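# Shelve the desk carton above its matching label

## Task

Take the carton from the desk and set it into the row of cartons on the wall shelf, directly above the empty shelf label printed with its part number, so the label is fully covered by it. It must stand upright, line up with its neighbours, and have its own label turned toward the room. The neighbouring cartons must stay exactly where they were, neither moved nor rotated. If the robot falls over or finishes tilted, the task fails. The carton must stay in place on its own once the robot lets go.

## Robot and tools

Robot: a Hello Robot Stretch 4 with one arm. It has an omni-wheel base, a lift running up a mast, an arm that telescopes forward, a wrist with yaw, pitch and roll, and a two-finger gripper. It is about 1.6 m tall, and the base rim lies within 0.23 m of the base origin.

Frames: the base frame sits on the floor under the base centre, with x forward, y left and z up. hand_pose is a point between the open fingertips, given in the base frame. With all wrist joints at zero its axes match the base axes, but the printed position may be slightly off. The odometry frame is the base frame where the scene began. base_odometry counts wheel turns only, so slip shows up as travel. Heading is positive to the left, from -3.142 to 3.142.

execute_actions(actions, cameras): actions is a list holding a single action, or an empty list to just read state and images. An action may contain base, joints or both, plus optional pace and contact_limits. Alternatively it holds only end_of_arm.
- base takes exactly one relative command, measured from the base's last reported position. translate_m is metres along its own heading, forward positive, -2 to 2. strafe_m is metres sideways, left positive, -2 to 2. rotate_rad is radians on the spot, counter-clockwise positive, -3.2 to 3.2.
- joints is a map of absolute joint targets by name:
  - lift_m: 0 to 1.2 m
  - arm_m: 0 to 0.55 m of extension
  - wrist_yaw_rad: -1.134 to 4.276; 0 points ahead, positive turns left, 3.14 is folded back, and above 3.4 the arm may block it
  - wrist_pitch_rad: -1.117 to 4.259; 0 is level, 1.57 points down
  - wrist_roll_rad: -1.117 to 4.259; 0 puts the fingers level, positive turns clockwise as seen from behind
  - gripper_m: -0.038 to 0.141 m, the fingertip gap; values below 0 press the tips together
  Targets outside a range are clipped and reported. Any other bad value or unknown key rejects the whole call, and nothing moves.
- pace: "slow", "default", "fast" or "max". Base speeds are 0.1/0.3/0.4/0.6 m/s and turn rates 1/2/3/4 rad/s. Both are capped further when the lift is above 0.2 m.
- contact_limits: {"arm_m": value}, from 0 (gentlest) to 0.75 (firmest), default 0.5. It sets how hard the arm may push before it halts.
- end_of_arm: "enable_torque" revives any wrist or gripper motor that shut itself off.
- cameras: any of head_camera, head_left_camera, head_right_camera, wrist_camera, or "all". Leaving it out means all; [] means none. The pictures line lists the images in order.
All motions in an action start together. A joint or base you leave out may keep pushing toward its earlier target, so include it if that matters. Each action lasts at most 15 s.

wait(seconds): 0 to 10. It commands nothing, lets the scene run on, and returns state and images.
zoom_image(camera, region): region is [x0, y0, x1, y1] in pixels of that camera's latest full image, at most 504x504.
read_manual(section): returns only the licence texts.
finished_scene(scene): pass the current scene's number to end it for good. The goal must already be met and must stay that way.

Cameras: head_camera (420x560) sits atop the mast and looks forward and down; turn the base to look elsewhere. head_left_camera and head_right_camera (fisheyes, 420x672) look down more steeply and show the base and arm. wrist_camera (616x392) looks along the fingers, with the tips near the bottom of the frame.

Result lines:
- joint_positions: the current joint values.
- base_status and joint_status: how each motion ended. "done" means it reached the target; for the base it only means the wheels turned the full amount. "off_target" means it stopped short and may still be pushing. "contact_stop_at_<key>" means it hit something; that part goes slack, a slack lift can sag, and slack wheels can roll. "limit_stop_at_<name>" is a built-in limit: own_body means self-collision, likely with the gripper pitched up below -0.2 and rolled; tilt means a lean over 6 degrees, after which lift, arm and wheels go slack. "time_out". "torque_fault" means a wrist or gripper motor went limp and needs enable_torque. After any of these stops, the old target is dropped. A stop also cancels the remaining movement calls in that reply.
- on_its_own: what happened without being commanded. "held at" gives the held target, not the actual position.
- lidar_m: 12 distances at 30 degree steps, starting straight ahead and going counter-clockwise (4th left, 7th behind, 10th right). "-" means nothing seen, or closer than 0.25 m. It misses glass, thin legs and much of what is behind.
- wrist_depth_mm: a 7x7 grid from top-left, depth 100 to 2000 mm, "-" if unknown.
- turned_by_wheels vs turned_by_imu: a gap above about 0.1 rad means a collision or slip.
- base_tilt: degrees, with forward and right positive.
- motor_effort: percent of maximum, positive toward higher joint values, with the peak in brackets. Readings are noisy and offset. For wheels, positive turns the base right.

Grasping: command a gripper_m smaller than the carton's width. Squeezing harder pulls it toward the wrist. Neither gripper_m nor "done" proves a grip; a firm squeeze shows as a jump in gripper effort. A load in a level gripper pushes the wrist_pitch effort away from 0. If the fingertips snag on a surface, raise the lift.

Avoid: driving or turning with more than 1 kg held at arm_m above 0.2, especially at fast paces, since the robot can tip. Avoid hard or long pushes, particularly with the gripper high or a high contact limit. Avoid jamming the gripper, which causes torque faults. Don't drop, slam or knock items, and don't nudge the other cartons. To unfold at the start, send lift_m 0.4 with wrist_yaw_rad 0. Before finishing, release the carton, back the gripper away, and confirm the carton stands by itself. The simulation keeps running while you think, and shorter robot motion is better.

Each tool is called after "Emit:" in YAML: its name, and indented under it one key for each argument.

## Session

Emit:
execute_actions:
  actions: []

Scene clock: 0.00 s.
base_odometry: x=+0.000 y=+0.000 heading=+0.000 (m, m, rad; odometry frame)
turned_by_wheels: +0.000 (rad since the last result)
turned_by_imu: +0.000 (rad since the last result)
base_tilt: forward=+0.0 right=+0.3 (deg)
lidar_m: 1.89 1.90 2.14 1.83 1.80 2.47 1.80 1.86 1.85 1.50 1.49 1.72
base_status: not commanded
joint_positions: lift_m=+0.178 arm_m=+0.001 wrist_yaw_rad=+3.219 wrist_pitch_rad=-0.001 wrist_roll_rad=-0.014 gripper_m=+0.057
joint_status: not commanded
motor_effort: lift_m=+18 arm_m=+0 wrist_yaw_rad=+1 wrist_pitch_rad=-8 wrist_roll_rad=-1 gripper_m=-2 wheel_0=+0 wheel_1=+0 wheel_2=+0 (%)
hand_pose: x=-0.1225 y=+0.0649 z=+0.3566 quat_wxyz=(-0.039, +0.001, -0.007, +0.999) (m; base frame)
wrist_depth_mm: - - 138 - - - - / - - 136 - - - - / - - 131 242 - - - / - 113 137 - - - - / 189 - - - - - - / 206 1464 213 1576 221 1661 1661 / 207 960 917 163 904 976 1060
pictures: head_camera, head_left_camera, head_right_camera, wrist_camera
Images, in order (width x height): head_camera 420x560, head_left_camera 420x672, head_right_camera 420x672, wrist_camera 616x392.

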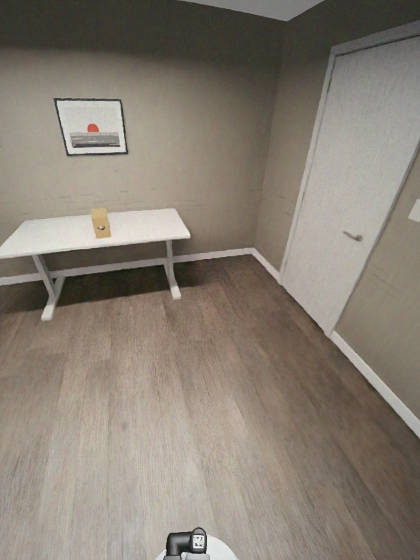

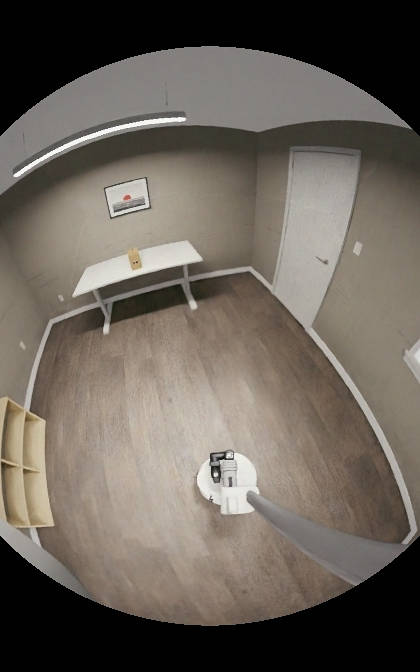

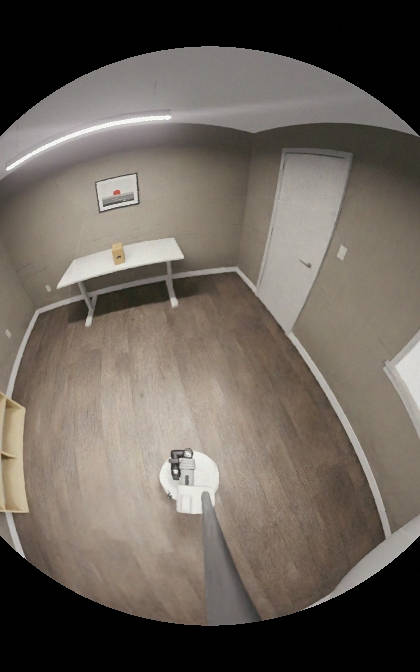

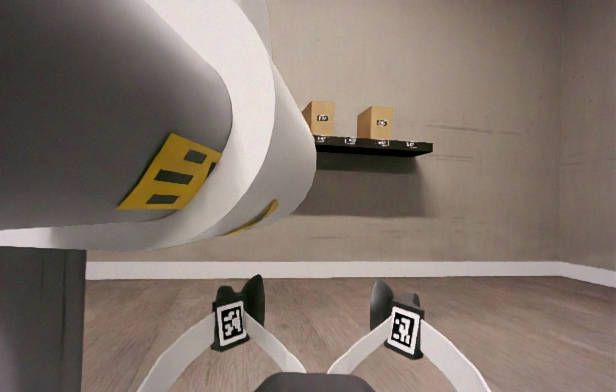

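Emit:
execute_actions:
  actions:
    - {"base":{"rotate_rad":0.3},"joints":{"lift_m":0.9,"wrist_yaw_rad":0}}

Scene clock: 9.67 s.
base_odometry: x=+0.000 y=+0.000 heading=+0.300 (m, m, rad; odometry frame)
turned_by_wheels: +0.300 (rad since the last result)
turned_by_imu: +0.302 (rad since the last result)
base_tilt: forward=+0.0 right=+0.3 (deg)
lidar_m: 1.89 1.98 1.89 1.81 2.28 1.90 1.85 2.16 1.58 1.49 1.57 2.10
base_status: done
joint_positions: lift_m=+0.900 arm_m=+0.001 wrist_yaw_rad=+0.000 wrist_pitch_rad=-0.001 wrist_roll_rad=-0.014 gripper_m=+0.057
joint_status: all done
motor_effort: lift_m=+24(26) arm_m=+0(0) wrist_yaw_rad=+0(4) wrist_pitch_rad=-8(8) wrist_roll_rad=-1(1) gripper_m=-3(1) wheel_0=+0(5) wheel_1=-1(6) wheel_2=+0(1) (%)
hand_pose: x=+0.4605 y=-0.0873 z=+1.0782 quat_wxyz=(+1.000, -0.007, -0.001, +0.000) (m; base frame)
wrist_depth_mm: - - - - - - - / - - - - - - - / - - - - - - - / - - - - - - - / - - - - - - - / - - 213 - 221 - - / - - - 163 - - -
pictures: head_camera, head_left_camera, head_right_camera, wrist_camera
Images, in order (width x height): head_camera 420x560, head_left_camera 420x672, head_right_camera 420x672, wrist_camera 616x392.

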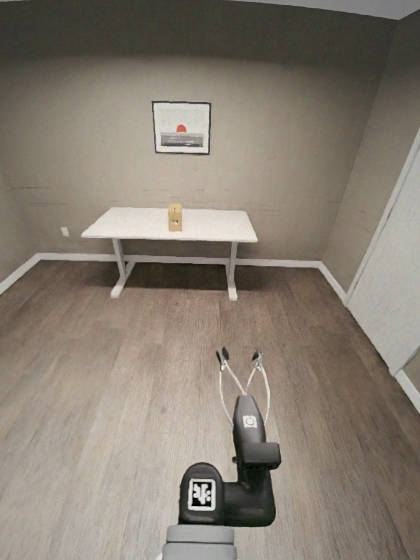

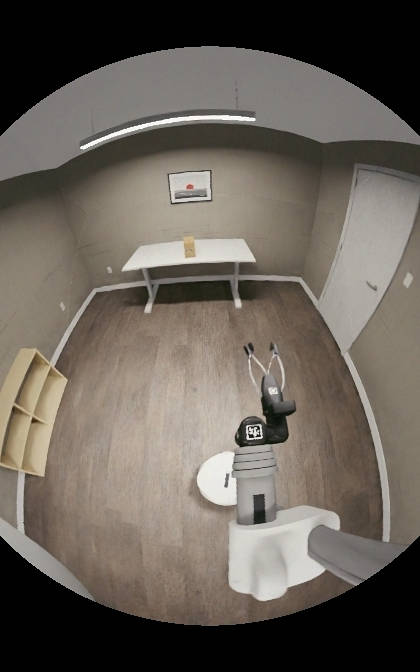

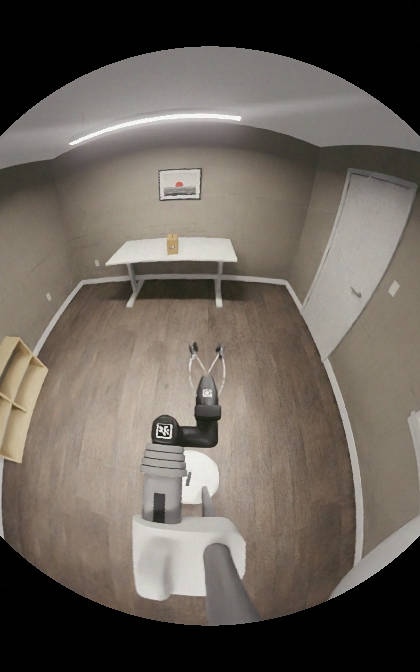

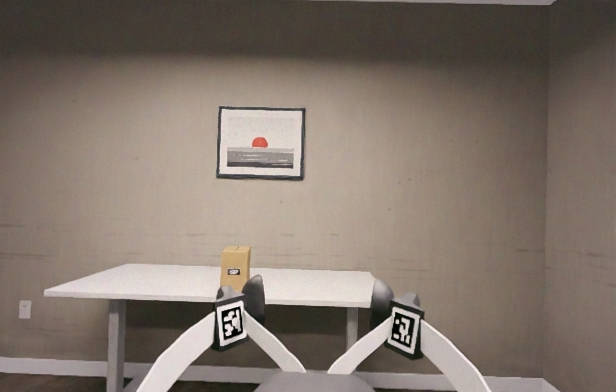

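Emit:
execute_actions:
  actions:
    - {"base":{"strafe_m":0.33},"joints":{"gripper_m":0.13}}
  cameras: []

Emit:
execute_actions:
  actions:
    - {"base":{"translate_m":1.2}}

Scene clock: 19.50 s.
base_odometry: x=-0.097 y=+0.315 heading=+0.300 (m, m, rad; odometry frame)
turned_by_wheels: +0.000 (rad since the last result)
turned_by_imu: +0.002 (rad since the last result)
base_tilt: forward=+0.0 right=+0.3 (deg)
lidar_m: 1.87 1.98 1.56 1.48 1.55 1.92 1.84 2.16 1.92 1.81 1.93 2.01
base_status: done
joint_positions: lift_m=+0.900 arm_m=+0.001 wrist_yaw_rad=+0.000 wrist_pitch_rad=-0.001 wrist_roll_rad=-0.014 gripper_m=+0.130
joint_status: all done
motor_effort: lift_m=+22(23) arm_m=+0(0) wrist_yaw_rad=+0(1) wrist_pitch_rad=-7(9) wrist_roll_rad=+1(0) gripper_m=+1(0) wheel_0=+1(3) wheel_1=-1(8) wheel_2=-1(3) (%)
hand_pose: x=+0.4604 y=-0.0873 z=+1.0783 quat_wxyz=(+1.000, -0.007, -0.001, +0.000) (m; base frame)
wrist_depth_mm: - - - - - - - / - - - - - - - / - - - - - - - / - - - - - - - / - - - - - - - / - - 1708 - 1983 219 - / - - - 150 - - -
pictures: none
No camera images: the call's "cameras" was empty. Leave "cameras" out to get every camera's image.

Scene clock: 24.97 s.
base_odometry: x=+1.049 y=+0.670 heading=+0.300 (m, m, rad; odometry frame)
turned_by_wheels: +0.000 (rad since the last result)
turned_by_imu: +0.004 (rad since the last result)
base_tilt: forward=+0.0 right=+0.3 (deg)
lidar_m: 0.69 0.72 0.98 1.55 1.57 2.14 3.30 2.66 1.91 1.79 1.03 0.73
base_status: done
joint_positions: lift_m=+0.900 arm_m=+0.001 wrist_yaw_rad=+0.000 wrist_pitch_rad=-0.001 wrist_roll_rad=-0.014 gripper_m=+0.130
joint_status: not commanded
motor_effort: lift_m=+22(23) arm_m=+0(0) wrist_yaw_rad=+0(1) wrist_pitch_rad=-8(8) wrist_roll_rad=-1(0) gripper_m=+1(0) wheel_0=+0(3) wheel_1=+0(5) wheel_2=+1(8) (%)
hand_pose: x=+0.4604 y=-0.0873 z=+1.0783 quat_wxyz=(+1.000, -0.007, -0.001, +0.000) (m; base frame)
wrist_depth_mm: 1255 1255 1255 1229 1229 1255 1255 / 1281 1281 1255 1229 1255 1229 1255 / 1281 1255 1255 1229 1255 1229 1229 / 1281 1255 1255 1229 1229 1255 1229 / 1281 1281 1229 1229 1229 1229 1229 / 1281 1255 768 1229 1229 220 1229 / 946 904 917 150 946 904 1205
pictures: head_camera, head_left_camera, head_right_camera, wrist_camera
Images, in order (width x height): head_camera 420x560, head_left_camera 420x672, head_right_camera 420x672, wrist_camera 616x392.

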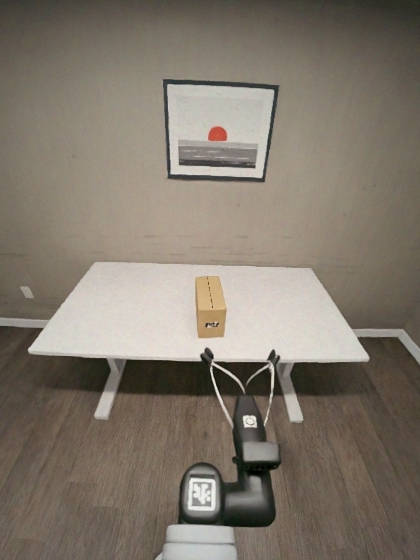

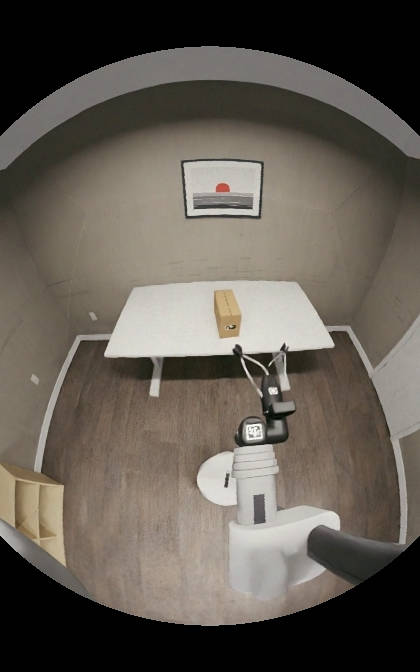

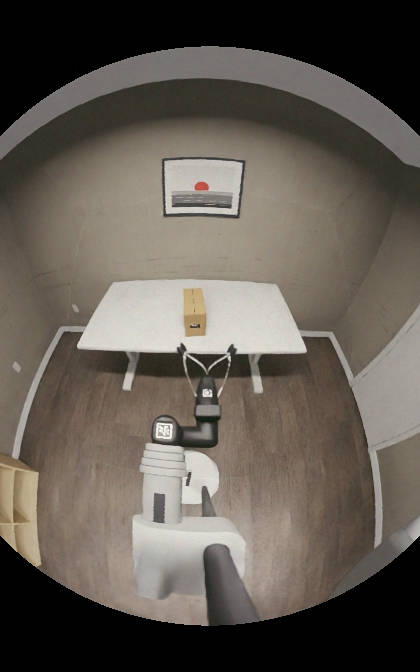

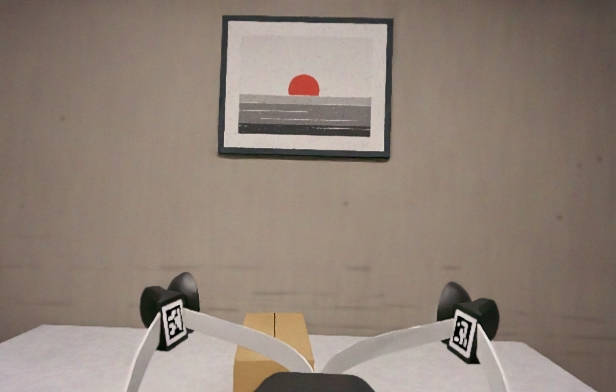

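Emit:
zoom_image:
  camera: "head_camera"
  region: [170, 270, 250, 345]

Region (170, 270, 250, 345) of head_camera's 420x560 image, scaled by 6.300, with more detail than that image has; it fills the top 472 rows of this view, and the rest is white.

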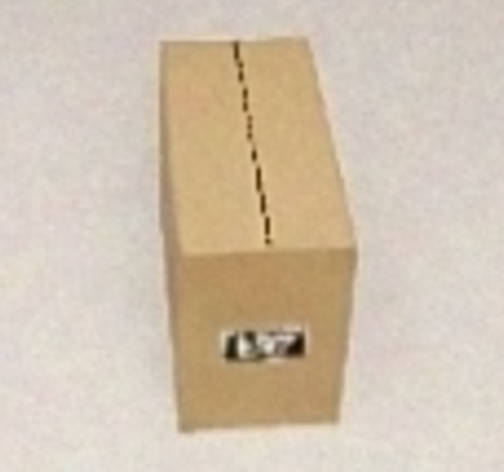

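Unclear; get closer.

Emit:
execute_actions:
  actions:
    - {"base":{"strafe_m":0.087},"joints":{"lift_m":0.66}}
  cameras: ["wrist_camera","head_camera"]

Scene clock: 41.30 s.
base_odometry: x=+1.023 y=+0.753 heading=+0.300 (m, m, rad; odometry frame)
turned_by_wheels: +0.000 (rad since the last result)
turned_by_imu: +0.002 (rad since the last result)
base_tilt: forward=+0.0 right=+0.3 (deg)
lidar_m: 0.69 0.71 1.90 1.48 1.48 2.04 3.31 2.79 2.02 1.87 1.04 0.72
base_status: done
joint_positions: lift_m=+0.660 arm_m=+0.001 wrist_yaw_rad=+0.000 wrist_pitch_rad=-0.001 wrist_roll_rad=-0.014 gripper_m=+0.130
joint_status: all done
motor_effort: lift_m=+13(20) arm_m=+0(0) wrist_yaw_rad=+1(0) wrist_pitch_rad=-8(8) wrist_roll_rad=-1(1) gripper_m=+2(1) wheel_0=+2(4) wheel_1=-2(8) wheel_2=+0(1) (%)
hand_pose: x=+0.4604 y=-0.0874 z=+0.8390 quat_wxyz=(+1.000, -0.007, -0.001, +0.000) (m; base frame)
wrist_depth_mm: 1281 1255 1255 1229 1229 1229 1229 / 1281 1281 1255 1255 1255 1255 1229 / 1255 1281 1281 1229 1255 1229 1229 / 1255 1255 1255 1255 1229 1255 1229 / 1255 1255 1229 574 1182 1229 1229 / 597 554 569 569 603 220 699 / 809 473 466 151 462 459 477
pictures: head_camera, wrist_camera
Images, in order (width x height): head_camera 420x560, wrist_camera 616x392.

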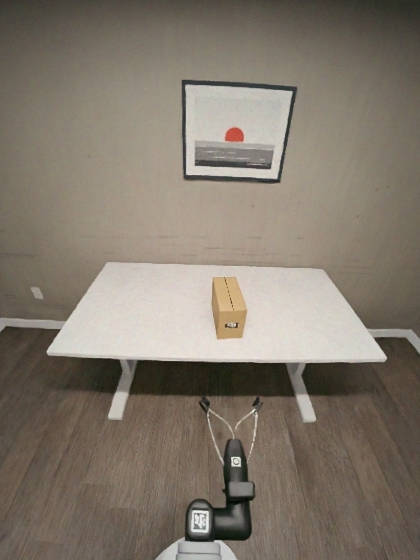

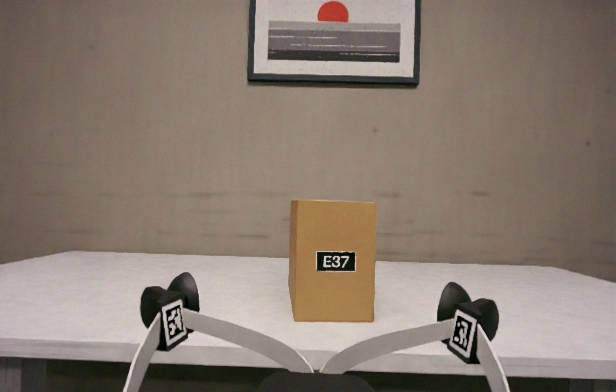

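Emit:
execute_actions:
  actions:
    - {"base":{"strafe_m":-0.035},"joints":{"lift_m":0.61,"gripper_m":0.141,"arm_m":0.25}}
  cameras: ["wrist_camera","head_camera"]

Scene clock: 54.87 s.
base_odometry: x=+1.034 y=+0.720 heading=+0.300 (m, m, rad; odometry frame)
turned_by_wheels: +0.000 (rad since the last result)
turned_by_imu: +0.001 (rad since the last result)
base_tilt: forward=+0.0 right=+0.3 (deg)
lidar_m: 0.68 0.71 1.00 1.51 1.52 2.10 3.30 2.70 1.97 1.84 1.05 0.74
base_status: done
joint_positions: lift_m=+0.610 arm_m=+0.249 wrist_yaw_rad=+0.000 wrist_pitch_rad=-0.001 wrist_roll_rad=-0.014 gripper_m=+0.141
joint_status: all done
motor_effort: lift_m=+13(12) arm_m=+7(6) wrist_yaw_rad=+1(0) wrist_pitch_rad=-8(8) wrist_roll_rad=+0(1) gripper_m=+1(3) wheel_0=-2(9) wheel_1=+2(8) wheel_2=+0(1) (%)
hand_pose: x=+0.7082 y=-0.0874 z=+0.7890 quat_wxyz=(+1.000, -0.007, -0.001, +0.000) (m; base frame)
wrist_depth_mm: 1025 1025 1025 976 976 1008 991 / 1025 1025 1008 1008 1008 991 991 / 1025 1008 1008 332 991 991 991 / 1025 1008 1008 330 991 991 976 / 831 878 750 329 831 991 991 / 421 357 325 329 424 213 488 / 282 268 290 149 279 283 310
pictures: head_camera, wrist_camera
Images, in order (width x height): head_camera 420x560, wrist_camera 616x392.

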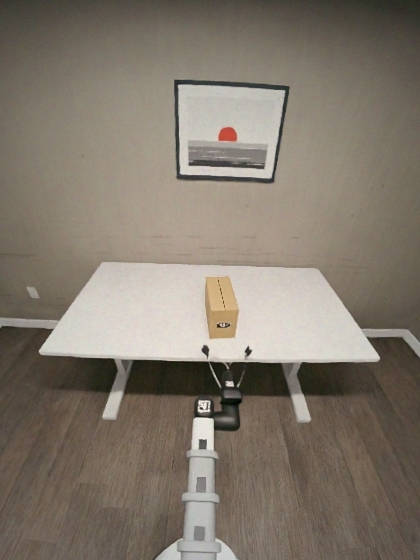

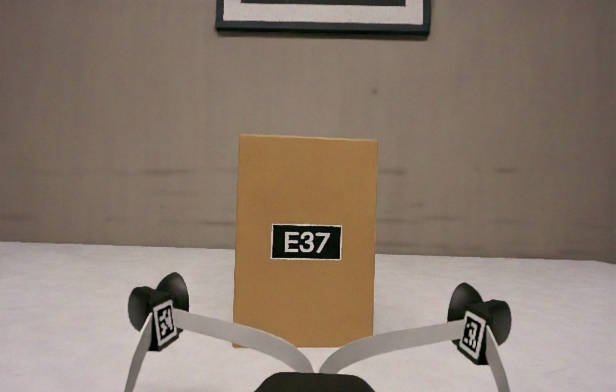

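Emit:
execute_actions:
  actions:
    - {"joints":{"arm_m":0.41}}
  cameras: ["wrist_camera"]

Emit:
execute_actions:
  actions:
    - {"joints":{"gripper_m":0.06},"pace":"slow"}
  cameras: ["wrist_camera"]

Scene clock: 63.67 s.
base_odometry: x=+1.034 y=+0.720 heading=+0.300 (m, m, rad; odometry frame)
turned_by_wheels: +0.000 (rad since the last result)
turned_by_imu: +0.001 (rad since the last result)
base_tilt: forward=+0.0 right=+0.3 (deg)
lidar_m: 0.69 0.72 0.99 1.52 1.51 2.10 3.31 2.70 1.97 1.85 1.05 0.71
base_status: not commanded
joint_positions: lift_m=+0.610 arm_m=+0.409 wrist_yaw_rad=+0.000 wrist_pitch_rad=-0.001 wrist_roll_rad=-0.014 gripper_m=+0.141
joint_status: all done
motor_effort: lift_m=+13(13) arm_m=+7(7) wrist_yaw_rad=+1(2) wrist_pitch_rad=-8(8) wrist_roll_rad=+0(1) gripper_m=+1(0) wheel_0=-2(2) wheel_1=+2(2) wheel_2=+0(0) (%)
hand_pose: x=+0.8682 y=-0.0874 z=+0.7890 quat_wxyz=(+1.000, -0.007, -0.001, +0.000) (m; base frame)
wrist_depth_mm: 854 866 842 854 842 831 842 / 866 866 842 842 842 842 831 / 854 854 195 198 201 831 831 / 854 854 195 197 201 842 831 / 854 842 194 196 200 831 831 / 418 355 193 196 199 214 488 / 279 267 193 149 198 283 310
pictures: wrist_camera
Images, in order (width x height): wrist_camera 616x392.

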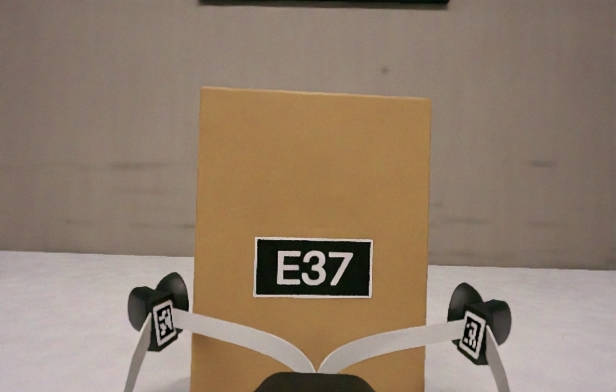

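Scene clock: 67.53 s.
base_odometry: x=+1.034 y=+0.720 heading=+0.300 (m, m, rad; odometry frame)
turned_by_wheels: +0.000 (rad since the last result)
turned_by_imu: +0.001 (rad since the last result)
base_tilt: forward=+0.0 right=+0.3 (deg)
lidar_m: 0.71 0.71 0.99 1.54 1.51 2.12 3.32 2.69 1.99 1.84 1.03 0.71
base_status: not commanded
joint_positions: lift_m=+0.610 arm_m=+0.409 wrist_yaw_rad=+0.000 wrist_pitch_rad=-0.001 wrist_roll_rad=-0.014 gripper_m=+0.060
joint_status: all done
motor_effort: lift_m=+13(13) arm_m=+7(7) wrist_yaw_rad=+1(1) wrist_pitch_rad=-8(9) wrist_roll_rad=+0(2) gripper_m=-18(20) wheel_0=-1(2) wheel_1=+2(2) wheel_2=+0(0) (%)
hand_pose: x=+0.8682 y=-0.0874 z=+0.7890 quat_wxyz=(+1.000, -0.007, -0.001, +0.000) (m; base frame)
wrist_depth_mm: 854 854 842 854 842 842 842 / 866 854 854 182 842 842 831 / 854 854 179 181 183 842 831 / 854 854 178 180 183 831 831 / 854 842 178 180 182 831 831 / 421 389 177 179 183 433 488 / 281 251 176 179 181 175 309
pictures: wrist_camera
Images, in order (width x height): wrist_camera 616x392.

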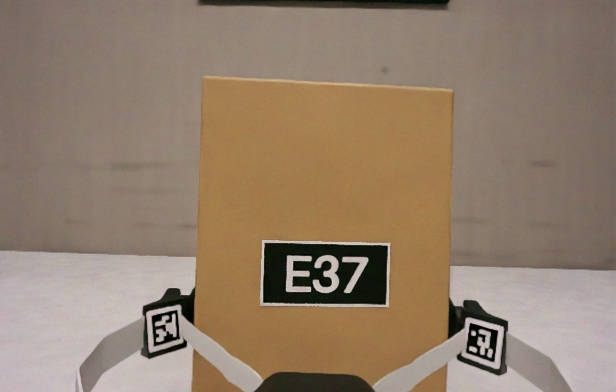

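Lift and retract.

Emit:
execute_actions:
  actions:
    - {"joints":{"lift_m":0.68}}
  cameras: ["wrist_camera"]

Scene clock: 81.97 s.
base_odometry: x=+1.034 y=+0.720 heading=+0.300 (m, m, rad; odometry frame)
turned_by_wheels: +0.000 (rad since the last result)
turned_by_imu: +0.001 (rad since the last result)
base_tilt: forward=+0.0 right=+0.3 (deg)
lidar_m: 0.70 0.71 0.98 1.54 1.52 2.11 3.31 2.72 1.98 1.85 1.04 0.74
base_status: not commanded
joint_positions: lift_m=+0.680 arm_m=+0.409 wrist_yaw_rad=+0.000 wrist_pitch_rad=+0.000 wrist_roll_rad=-0.014 gripper_m=+0.060
joint_status: all done
motor_effort: lift_m=+24(25) arm_m=+7(7) wrist_yaw_rad=+1(1) wrist_pitch_rad=-12(13) wrist_roll_rad=+0(1) gripper_m=-20(18) wheel_0=-2(2) wheel_1=+2(2) wheel_2=-1(0) (%)
hand_pose: x=+0.8682 y=-0.0874 z=+0.8577 quat_wxyz=(+1.000, -0.007, +0.000, +0.000) (m; base frame)
wrist_depth_mm: 854 854 842 831 831 831 831 / 854 854 842 186 842 831 842 / 854 854 182 184 187 831 842 / 854 854 181 183 186 842 831 / 854 842 179 181 184 831 842 / 647 609 178 180 183 661 759 / 433 389 175 178 181 177 477
pictures: wrist_camera
Images, in order (width x height): wrist_camera 616x392.

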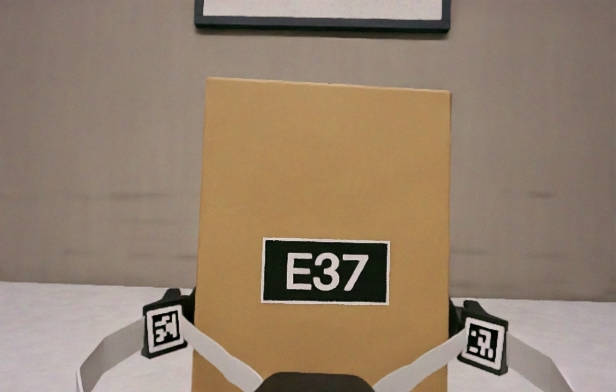

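Held. Retract and turn around.

Emit:
execute_actions:
  actions:
    - {"joints":{"arm_m":0.0}}
  cameras: []

Emit:
execute_actions:
  actions:
    - {"base":{"rotate_rad":3.1416}}

Scene clock: 90.70 s.
base_odometry: x=+1.034 y=+0.720 heading=+0.300 (m, m, rad; odometry frame)
turned_by_wheels: +0.000 (rad since the last result)
turned_by_imu: +0.002 (rad since the last result)
base_tilt: forward=+0.0 right=+0.3 (deg)
lidar_m: 0.41 0.73 1.01 1.52 1.51 2.14 3.32 2.71 1.99 1.84 1.04 0.43
base_status: not commanded
joint_positions: lift_m=+0.680 arm_m=+0.002 wrist_yaw_rad=+0.000 wrist_pitch_rad=+0.001 wrist_roll_rad=-0.014 gripper_m=+0.060
joint_status: all done
motor_effort: lift_m=+23(23) arm_m=-7(8) wrist_yaw_rad=+1(0) wrist_pitch_rad=-13(12) wrist_roll_rad=-1(0) gripper_m=-19(18) wheel_0=-2(2) wheel_1=+2(2) wheel_2=-1(1) (%)
hand_pose: x=+0.4616 y=-0.0874 z=+0.8576 quat_wxyz=(+1.000, -0.007, +0.000, +0.000) (m; base frame)
wrist_depth_mm: 1255 1255 1255 1229 1229 1229 1255 / 1281 1255 1229 186 1205 1229 1229 / 1281 1255 182 184 187 1229 1229 / 1255 1255 181 182 186 1229 1205 / 1255 1281 179 181 184 1229 1229 / 654 615 177 180 183 668 759 / 504 469 175 178 180 175 484
pictures: none
No camera images: the call's "cameras" was empty. Leave "cameras" out to get every camera's image.

Scene clock: 93.57 s.
base_odometry: x=+1.033 y=+0.720 heading=-2.842 (m, m, rad; odometry frame)
turned_by_wheels: +3.142 (rad since the last result)
turned_by_imu: +3.142 (rad since the last result)
base_tilt: forward=+0.0 right=+0.3 (deg)
lidar_m: 0.41 2.75 1.99 1.84 1.04 0.73 0.68 0.73 0.99 1.51 1.49 0.43
base_status: done
joint_positions: lift_m=+0.680 arm_m=+0.002 wrist_yaw_rad=+0.000 wrist_pitch_rad=+0.001 wrist_roll_rad=-0.014 gripper_m=+0.060
joint_status: not commanded
motor_effort: lift_m=+24(23) arm_m=-7(7) wrist_yaw_rad=+1(1) wrist_pitch_rad=-13(14) wrist_roll_rad=+0(0) gripper_m=-19(19) wheel_0=-1(8) wheel_1=+0(5) wheel_2=+1(5) (%)
hand_pose: x=+0.4616 y=-0.0874 z=+0.8576 quat_wxyz=(+1.000, -0.007, +0.000, +0.000) (m; base frame)
wrist_depth_mm: - - - - - - - / - - - 186 - - - / - - 182 184 187 - - / - - 180 182 186 - - / - - 179 181 184 - - / - - 177 180 183 - - / - 1863 175 178 181 177 -
pictures: head_camera, head_left_camera, head_right_camera, wrist_camera
Images, in order (width x height): head_camera 420x560, head_left_camera 420x672, head_right_camera 420x672, wrist_camera 616x392.

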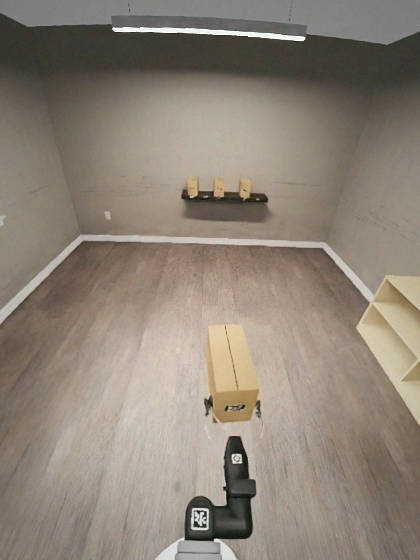

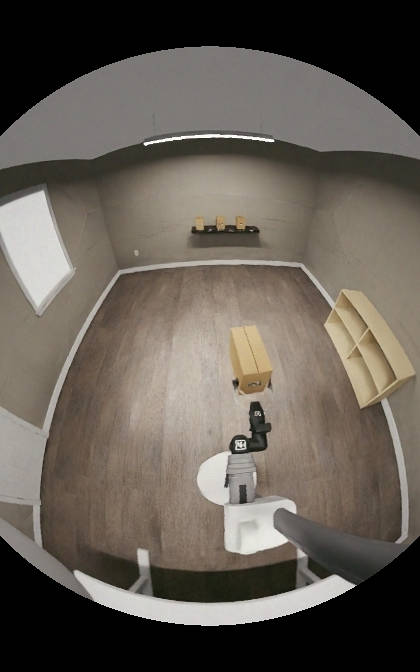

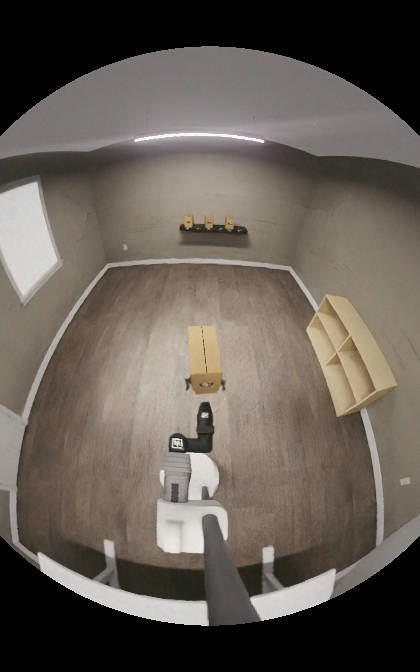

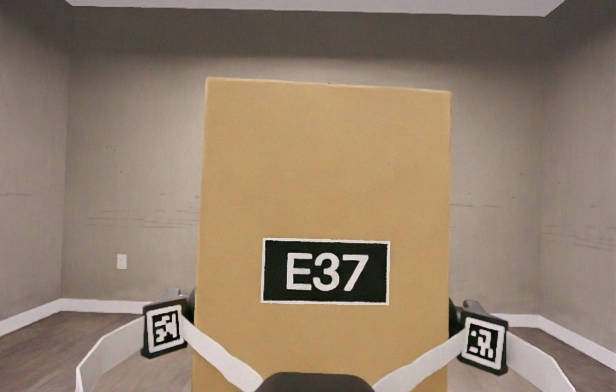

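Wall ~3.3 m away. Drive 2 m.

Emit:
execute_actions:
  actions:
    - {"base":{"translate_m":2.0}}
  cameras: ["head_camera","head_left_camera"]

Scene clock: 107.23 s.
base_odometry: x=-0.877 y=+0.129 heading=-2.841 (m, m, rad; odometry frame)
turned_by_wheels: +0.000 (rad since the last result)
turned_by_imu: +0.007 (rad since the last result)
base_tilt: forward=-0.1 right=+0.3 (deg)
lidar_m: 0.40 1.06 1.81 1.89 1.95 2.64 3.14 2.13 1.50 1.51 1.85 0.43
base_status: done
joint_positions: lift_m=+0.680 arm_m=+0.002 wrist_yaw_rad=+0.000 wrist_pitch_rad=+0.001 wrist_roll_rad=-0.014 gripper_m=+0.060
joint_status: not commanded
motor_effort: lift_m=+23(23) arm_m=-7(7) wrist_yaw_rad=+1(0) wrist_pitch_rad=-13(13) wrist_roll_rad=+0(0) gripper_m=-20(19) wheel_0=+0(5) wheel_1=+1(5) wheel_2=+2(7) (%)
hand_pose: x=+0.4616 y=-0.0874 z=+0.8577 quat_wxyz=(+1.000, -0.007, +0.000, +0.000) (m; base frame)
wrist_depth_mm: 1078 1078 1060 1060 1060 1060 1060 / 1078 1078 1060 186 1060 1060 1060 / 1060 1060 182 184 187 1042 1042 / 1060 1078 180 182 186 798 1042 / 1078 820 179 181 184 788 1025 / 1060 1042 178 180 182 788 1025 / 1060 1042 176 178 181 175 1025
pictures: head_camera, head_left_camera
Images, in order (width x height): head_camera 420x560, head_left_camera 420x672.

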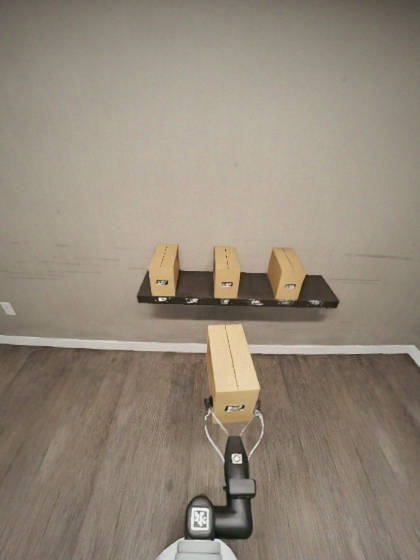

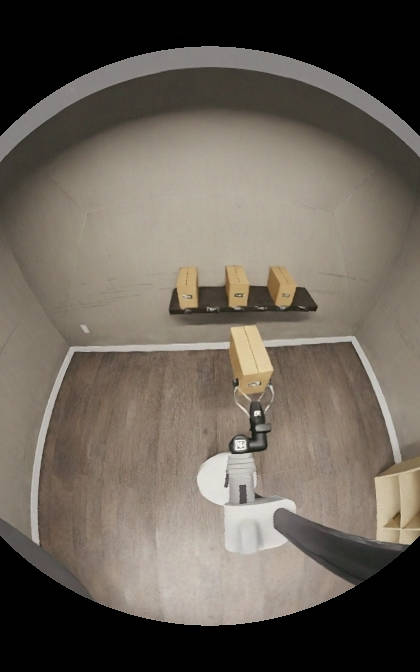

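Emit:
zoom_image:
  camera: "head_camera"
  region: [130, 240, 345, 315]

Region (130, 240, 345, 315) of head_camera's 420x560 image, scaled by 2.344, with more detail than that image has; it fills the top 176 rows of this view, and the rest is white.

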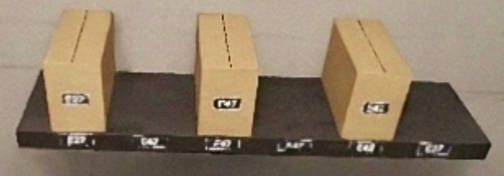

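Emit:
execute_actions:
  actions:
    - {"base":{"translate_m":0.3}}
  cameras: ["head_camera","wrist_camera"]

Scene clock: 129.37 s.
base_odometry: x=-1.164 y=+0.040 heading=-2.841 (m, m, rad; odometry frame)
turned_by_wheels: +0.000 (rad since the last result)
turned_by_imu: +0.002 (rad since the last result)
base_tilt: forward=+0.0 right=+0.3 (deg)
lidar_m: 0.39 0.75 1.41 1.91 1.96 2.73 3.86 2.13 1.58 1.80 1.42 0.43
base_status: done
joint_positions: lift_m=+0.680 arm_m=+0.002 wrist_yaw_rad=+0.000 wrist_pitch_rad=+0.001 wrist_roll_rad=-0.014 gripper_m=+0.060
joint_status: not commanded
motor_effort: lift_m=+23(23) arm_m=-7(7) wrist_yaw_rad=+1(1) wrist_pitch_rad=-12(13) wrist_roll_rad=+0(0) gripper_m=-19(19) wheel_0=-1(4) wheel_1=-1(5) wheel_2=+1(8) (%)
hand_pose: x=+0.4616 y=-0.0874 z=+0.8577 quat_wxyz=(+1.000, -0.007, +0.000, +0.000) (m; base frame)
wrist_depth_mm: 778 768 768 768 768 759 759 / 768 778 768 186 750 759 750 / 768 768 182 185 187 750 750 / 512 535 180 182 186 661 500 / 508 535 179 181 184 609 496 / 504 500 178 180 182 492 496 / 759 759 176 178 181 175 492
pictures: head_camera, wrist_camera
Images, in order (width x height): head_camera 420x560, wrist_camera 616x392.

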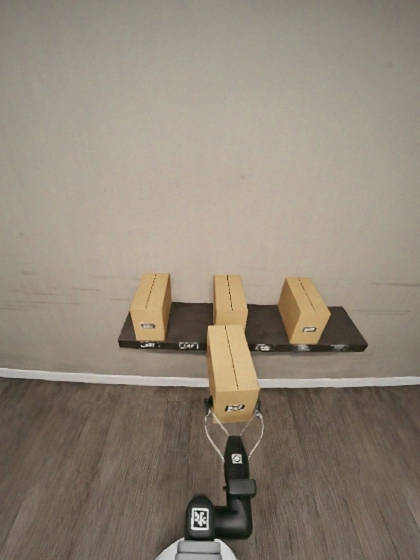

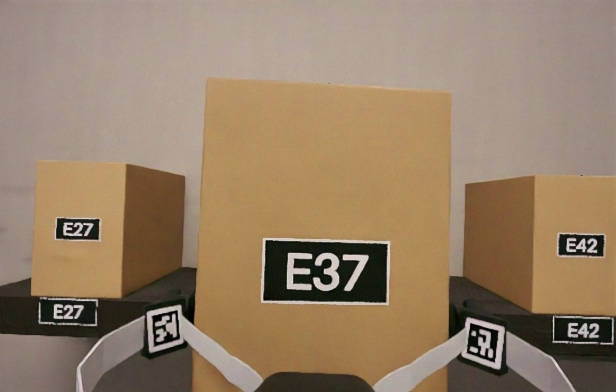

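Emit:
zoom_image:
  camera: "head_camera"
  region: [115, 330, 370, 360]

Region (115, 330, 370, 360) of head_camera's 420x560 image, scaled by 1.976, with more detail than that image has; it fills the top 59 rows of this view, and the rest is white.

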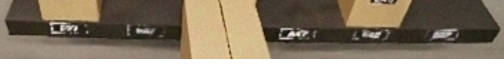

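Emit:
execute_actions:
  actions:
    - {"joints":{"wrist_yaw_rad":0.6}}
  cameras: ["wrist_camera"]

Scene clock: 157.07 s.
base_odometry: x=-1.164 y=+0.040 heading=-2.841 (m, m, rad; odometry frame)
turned_by_wheels: +0.000 (rad since the last result)
turned_by_imu: +0.001 (rad since the last result)
base_tilt: forward=+0.0 right=+0.3 (deg)
lidar_m: 0.40 0.40 1.41 1.93 1.97 2.73 3.88 2.08 1.63 1.77 1.43 0.76
base_status: not commanded
joint_positions: lift_m=+0.680 arm_m=+0.002 wrist_yaw_rad=+0.600 wrist_pitch_rad=+0.001 wrist_roll_rad=-0.014 gripper_m=+0.060
joint_status: all done
motor_effort: lift_m=+23(23) arm_m=-7(7) wrist_yaw_rad=+2(9) wrist_pitch_rad=-13(12) wrist_roll_rad=-1(0) gripper_m=-18(19) wheel_0=+0(0) wheel_1=-1(1) wheel_2=+1(2) (%)
hand_pose: x=+0.4606 y=+0.0906 z=+0.8577 quat_wxyz=(+0.955, -0.007, -0.002, +0.295) (m; base frame)
wrist_depth_mm: 1661 1336 1078 904 778 676 603 / 1661 1308 1008 186 741 668 603 / 1618 1308 182 184 187 654 603 / 1618 1308 180 182 186 654 603 / 1661 1281 179 181 184 654 597 / 1618 1281 178 180 183 469 500 / 1618 1160 175 178 181 177 377
pictures: wrist_camera
Images, in order (width x height): wrist_camera 616x392.

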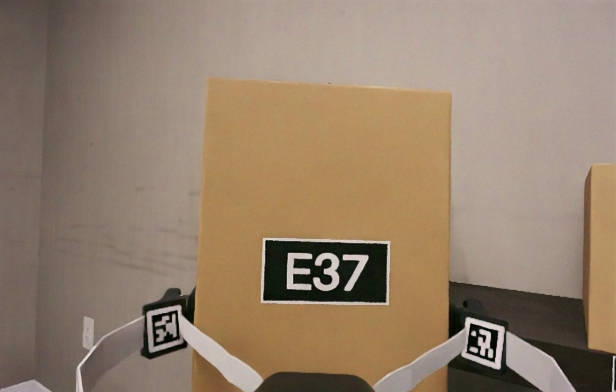

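Emit:
execute_actions:
  actions:
    - {"base":{"strafe_m":-0.16},"joints":{"wrist_yaw_rad":0}}
  cameras: ["wrist_camera","head_camera"]

Scene clock: 165.83 s.
base_odometry: x=-1.211 y=+0.193 heading=-2.841 (m, m, rad; odometry frame)
turned_by_wheels: +0.000 (rad since the last result)
turned_by_imu: +0.001 (rad since the last result)
base_tilt: forward=+0.0 right=+0.3 (deg)
lidar_m: 0.40 0.74 1.36 2.08 2.14 2.89 3.87 1.83 1.49 1.65 1.44 0.41
base_status: done
joint_positions: lift_m=+0.680 arm_m=+0.002 wrist_yaw_rad=+0.000 wrist_pitch_rad=+0.001 wrist_roll_rad=-0.014 gripper_m=+0.060
joint_status: all done
motor_effort: lift_m=+23(23) arm_m=-7(7) wrist_yaw_rad=+1(7) wrist_pitch_rad=-13(13) wrist_roll_rad=-1(1) gripper_m=-21(18) wheel_0=-1(8) wheel_1=+1(8) wheel_2=+1(0) (%)
hand_pose: x=+0.4616 y=-0.0874 z=+0.8577 quat_wxyz=(+1.000, -0.007, +0.000, +0.000) (m; base frame)
wrist_depth_mm: 778 778 768 759 768 768 759 / 768 768 768 186 750 759 759 / 778 768 182 184 187 759 750 / 585 778 180 182 186 504 750 / 585 768 179 181 184 504 750 / 508 508 178 180 183 500 530 / 759 759 175 178 180 175 492
pictures: head_camera, wrist_camera
Images, in order (width x height): head_camera 420x560, wrist_camera 616x392.

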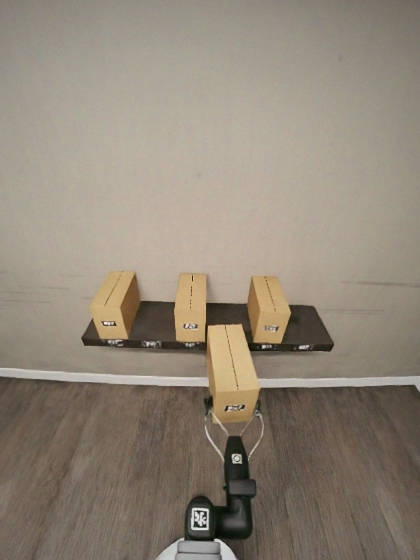

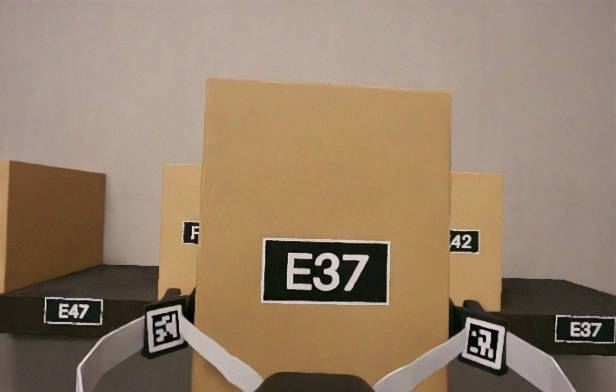

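Emit:
execute_actions:
  actions:
    - {"base":{"strafe_m":-0.325},"joints":{"lift_m":0.72}}
  cameras: ["wrist_camera","head_camera"]

Scene clock: 180.07 s.
base_odometry: x=-1.307 y=+0.503 heading=-2.841 (m, m, rad; odometry frame)
turned_by_wheels: +0.000 (rad since the last result)
turned_by_imu: +0.001 (rad since the last result)
base_tilt: forward=+0.0 right=+0.3 (deg)
lidar_m: 0.41 0.77 1.04 2.41 2.48 3.24 3.87 1.39 1.17 1.31 1.37 0.42
base_status: done
joint_positions: lift_m=+0.720 arm_m=+0.002 wrist_yaw_rad=+0.000 wrist_pitch_rad=+0.001 wrist_roll_rad=-0.014 gripper_m=+0.060
joint_status: all done
motor_effort: lift_m=+23(25) arm_m=-7(7) wrist_yaw_rad=+1(1) wrist_pitch_rad=-13(14) wrist_roll_rad=-1(1) gripper_m=-20(19) wheel_0=+0(7) wheel_1=+1(7) wheel_2=+1(4) (%)
hand_pose: x=+0.4616 y=-0.0874 z=+0.8976 quat_wxyz=(+1.000, -0.007, +0.000, +0.000) (m; base frame)
wrist_depth_mm: 788 778 768 778 768 759 759 / 778 778 778 187 768 768 759 / 778 778 182 184 187 768 759 / 640 768 180 182 186 759 759 / 591 768 179 181 184 759 750 / 539 554 178 180 183 759 759 / 512 508 175 177 181 175 750
pictures: head_camera, wrist_camera
Images, in order (width x height): head_camera 420x560, wrist_camera 616x392.

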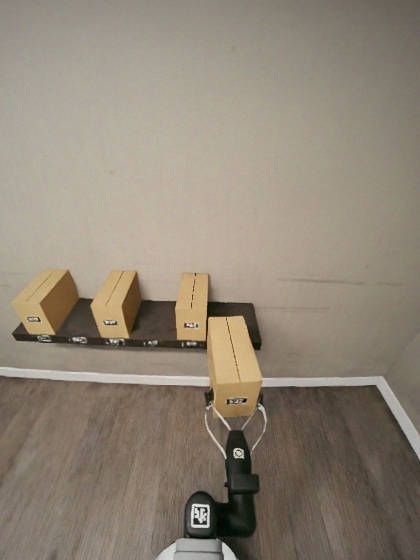

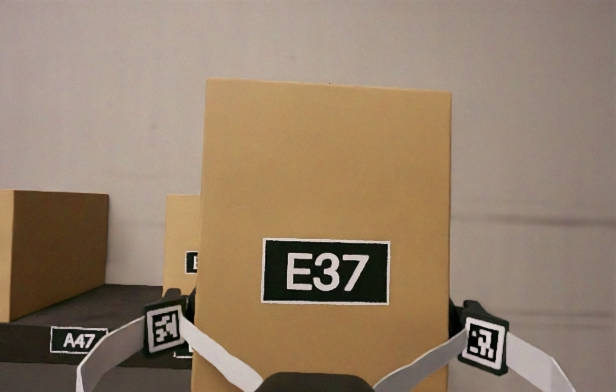

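Emit:
execute_actions:
  actions:
    - {"base":{"strafe_m":-0.01},"joints":{"arm_m":0.30},"pace":"slow","contact_limits":{"arm_m":0.2}}
  cameras: ["wrist_camera","head_camera"]

Scene clock: 196.30 s.
base_odometry: x=-1.310 y=+0.513 heading=-2.841 (m, m, rad; odometry frame)
turned_by_wheels: +0.000 (rad since the last result)
turned_by_imu: +0.002 (rad since the last result)
base_tilt: forward=+0.0 right=+0.2 (deg)
lidar_m: 0.70 0.75 1.01 2.41 2.47 3.22 3.85 1.37 1.19 1.30 1.35 0.79
base_status: done
joint_positions: lift_m=+0.720 arm_m=+0.299 wrist_yaw_rad=+0.000 wrist_pitch_rad=+0.001 wrist_roll_rad=-0.014 gripper_m=+0.060
joint_status: all done
motor_effort: lift_m=+23(24) arm_m=+7(9) wrist_yaw_rad=+1(1) wrist_pitch_rad=-13(13) wrist_roll_rad=+0(1) gripper_m=-19(19) wheel_0=+0(6) wheel_1=-2(5) wheel_2=+0(0) (%)
contact_limits: arm_m 0.2
hand_pose: x=+0.7582 y=-0.0874 z=+0.8976 quat_wxyz=(+1.000, -0.007, +0.000, +0.000) (m; base frame)
wrist_depth_mm: 480 480 477 477 473 473 469 / 480 477 477 186 469 469 469 / 477 473 182 184 187 473 466 / 221 220 180 183 185 469 466 / 220 219 179 181 185 466 466 / 220 218 178 180 183 466 462 / 219 217 175 178 181 175 459
pictures: head_camera, wrist_camera
Images, in order (width x height): head_camera 420x560, wrist_camera 616x392.

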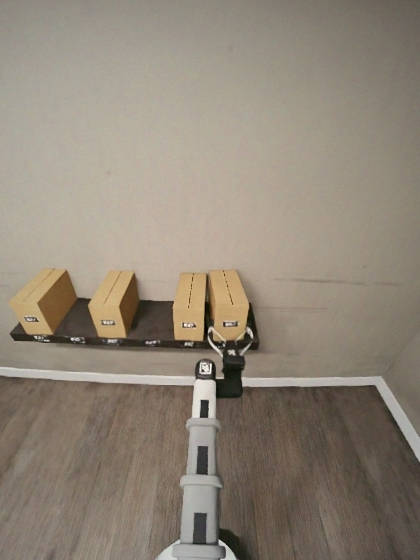

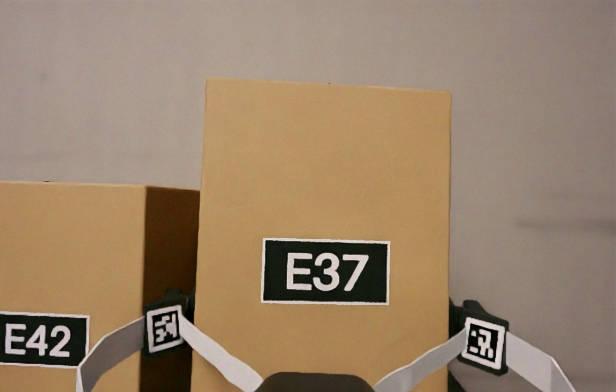

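Emit:
execute_actions:
  actions:
    - {"joints":{"arm_m":0.32},"pace":"slow","contact_limits":{"arm_m":0.2}}
  cameras: []

Emit:
execute_actions:
  actions:
    - {"joints":{"lift_m":0.685},"pace":"slow"}
  cameras: ["wrist_camera","head_camera"]

Scene clock: 213.77 s.
base_odometry: x=-1.310 y=+0.513 heading=-2.841 (m, m, rad; odometry frame)
turned_by_wheels: +0.000 (rad since the last result)
turned_by_imu: +0.001 (rad since the last result)
base_tilt: forward=+0.0 right=+0.3 (deg)
lidar_m: 0.72 0.76 1.04 2.40 2.47 3.23 3.87 1.39 1.18 1.31 1.36 0.76
base_status: not commanded
joint_positions: lift_m=+0.720 arm_m=+0.319 wrist_yaw_rad=+0.000 wrist_pitch_rad=+0.001 wrist_roll_rad=-0.014 gripper_m=+0.060
joint_status: all done
motor_effort: lift_m=+24(24) arm_m=+7(7) wrist_yaw_rad=+1(1) wrist_pitch_rad=-13(12) wrist_roll_rad=-1(1) gripper_m=-19(18) wheel_0=+0(1) wheel_1=-2(1) wheel_2=-1(1) (%)
contact_limits: arm_m 0.2
hand_pose: x=+0.7782 y=-0.0874 z=+0.8976 quat_wxyz=(+1.000, -0.007, +0.000, +0.000) (m; base frame)
wrist_depth_mm: 462 459 455 455 452 452 449 / 459 455 455 187 452 449 449 / 459 459 181 184 187 449 449 / 200 217 181 183 185 445 449 / 200 204 179 181 185 445 442 / 199 198 178 180 183 442 445 / 198 198 175 178 181 175 445
pictures: none
No camera images: the call's "cameras" was empty. Leave "cameras" out to get every camera's image.

Scene clock: 214.90 s.
base_odometry: x=-1.310 y=+0.513 heading=-2.841 (m, m, rad; odometry frame)
turned_by_wheels: +0.000 (rad since the last result)
turned_by_imu: +0.000 (rad since the last result)
base_tilt: forward=+0.0 right=+0.3 (deg)
lidar_m: 0.71 0.76 1.02 2.41 2.47 3.23 3.85 1.41 1.17 1.31 1.36 0.75
base_status: not commanded
joint_positions: lift_m=+0.685 arm_m=+0.319 wrist_yaw_rad=+0.000 wrist_pitch_rad=+0.001 wrist_roll_rad=-0.014 gripper_m=+0.060
joint_status: all done
motor_effort: lift_m=+13(22) arm_m=+7(7) wrist_yaw_rad=+1(1) wrist_pitch_rad=-12(12) wrist_roll_rad=+0(0) gripper_m=-19(17) wheel_0=+0(0) wheel_1=-2(2) wheel_2=+0(0) (%)
hand_pose: x=+0.7782 y=-0.0874 z=+0.8635 quat_wxyz=(+1.000, -0.007, +0.000, +0.000) (m; base frame)
wrist_depth_mm: 459 455 459 455 452 452 449 / 455 459 455 186 452 449 445 / 201 200 181 184 187 449 449 / 200 202 180 182 185 449 445 / 199 204 179 181 184 449 445 / 199 198 177 180 182 442 442 / 199 198 175 178 181 175 442
pictures: head_camera, wrist_camera
Images, in order (width x height): head_camera 420x560, wrist_camera 616x392.

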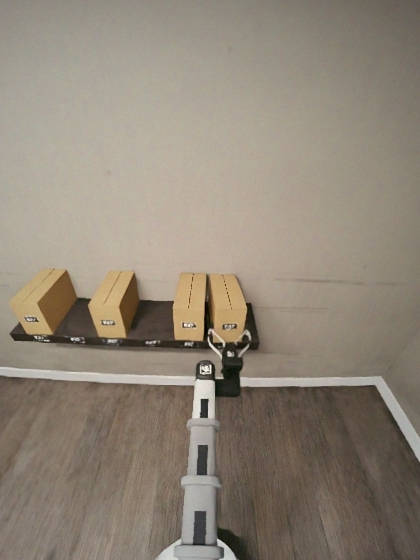

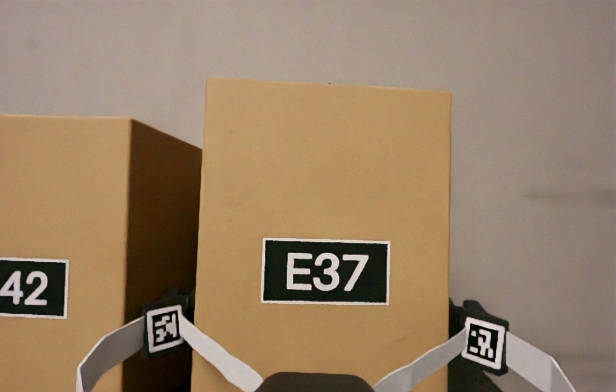

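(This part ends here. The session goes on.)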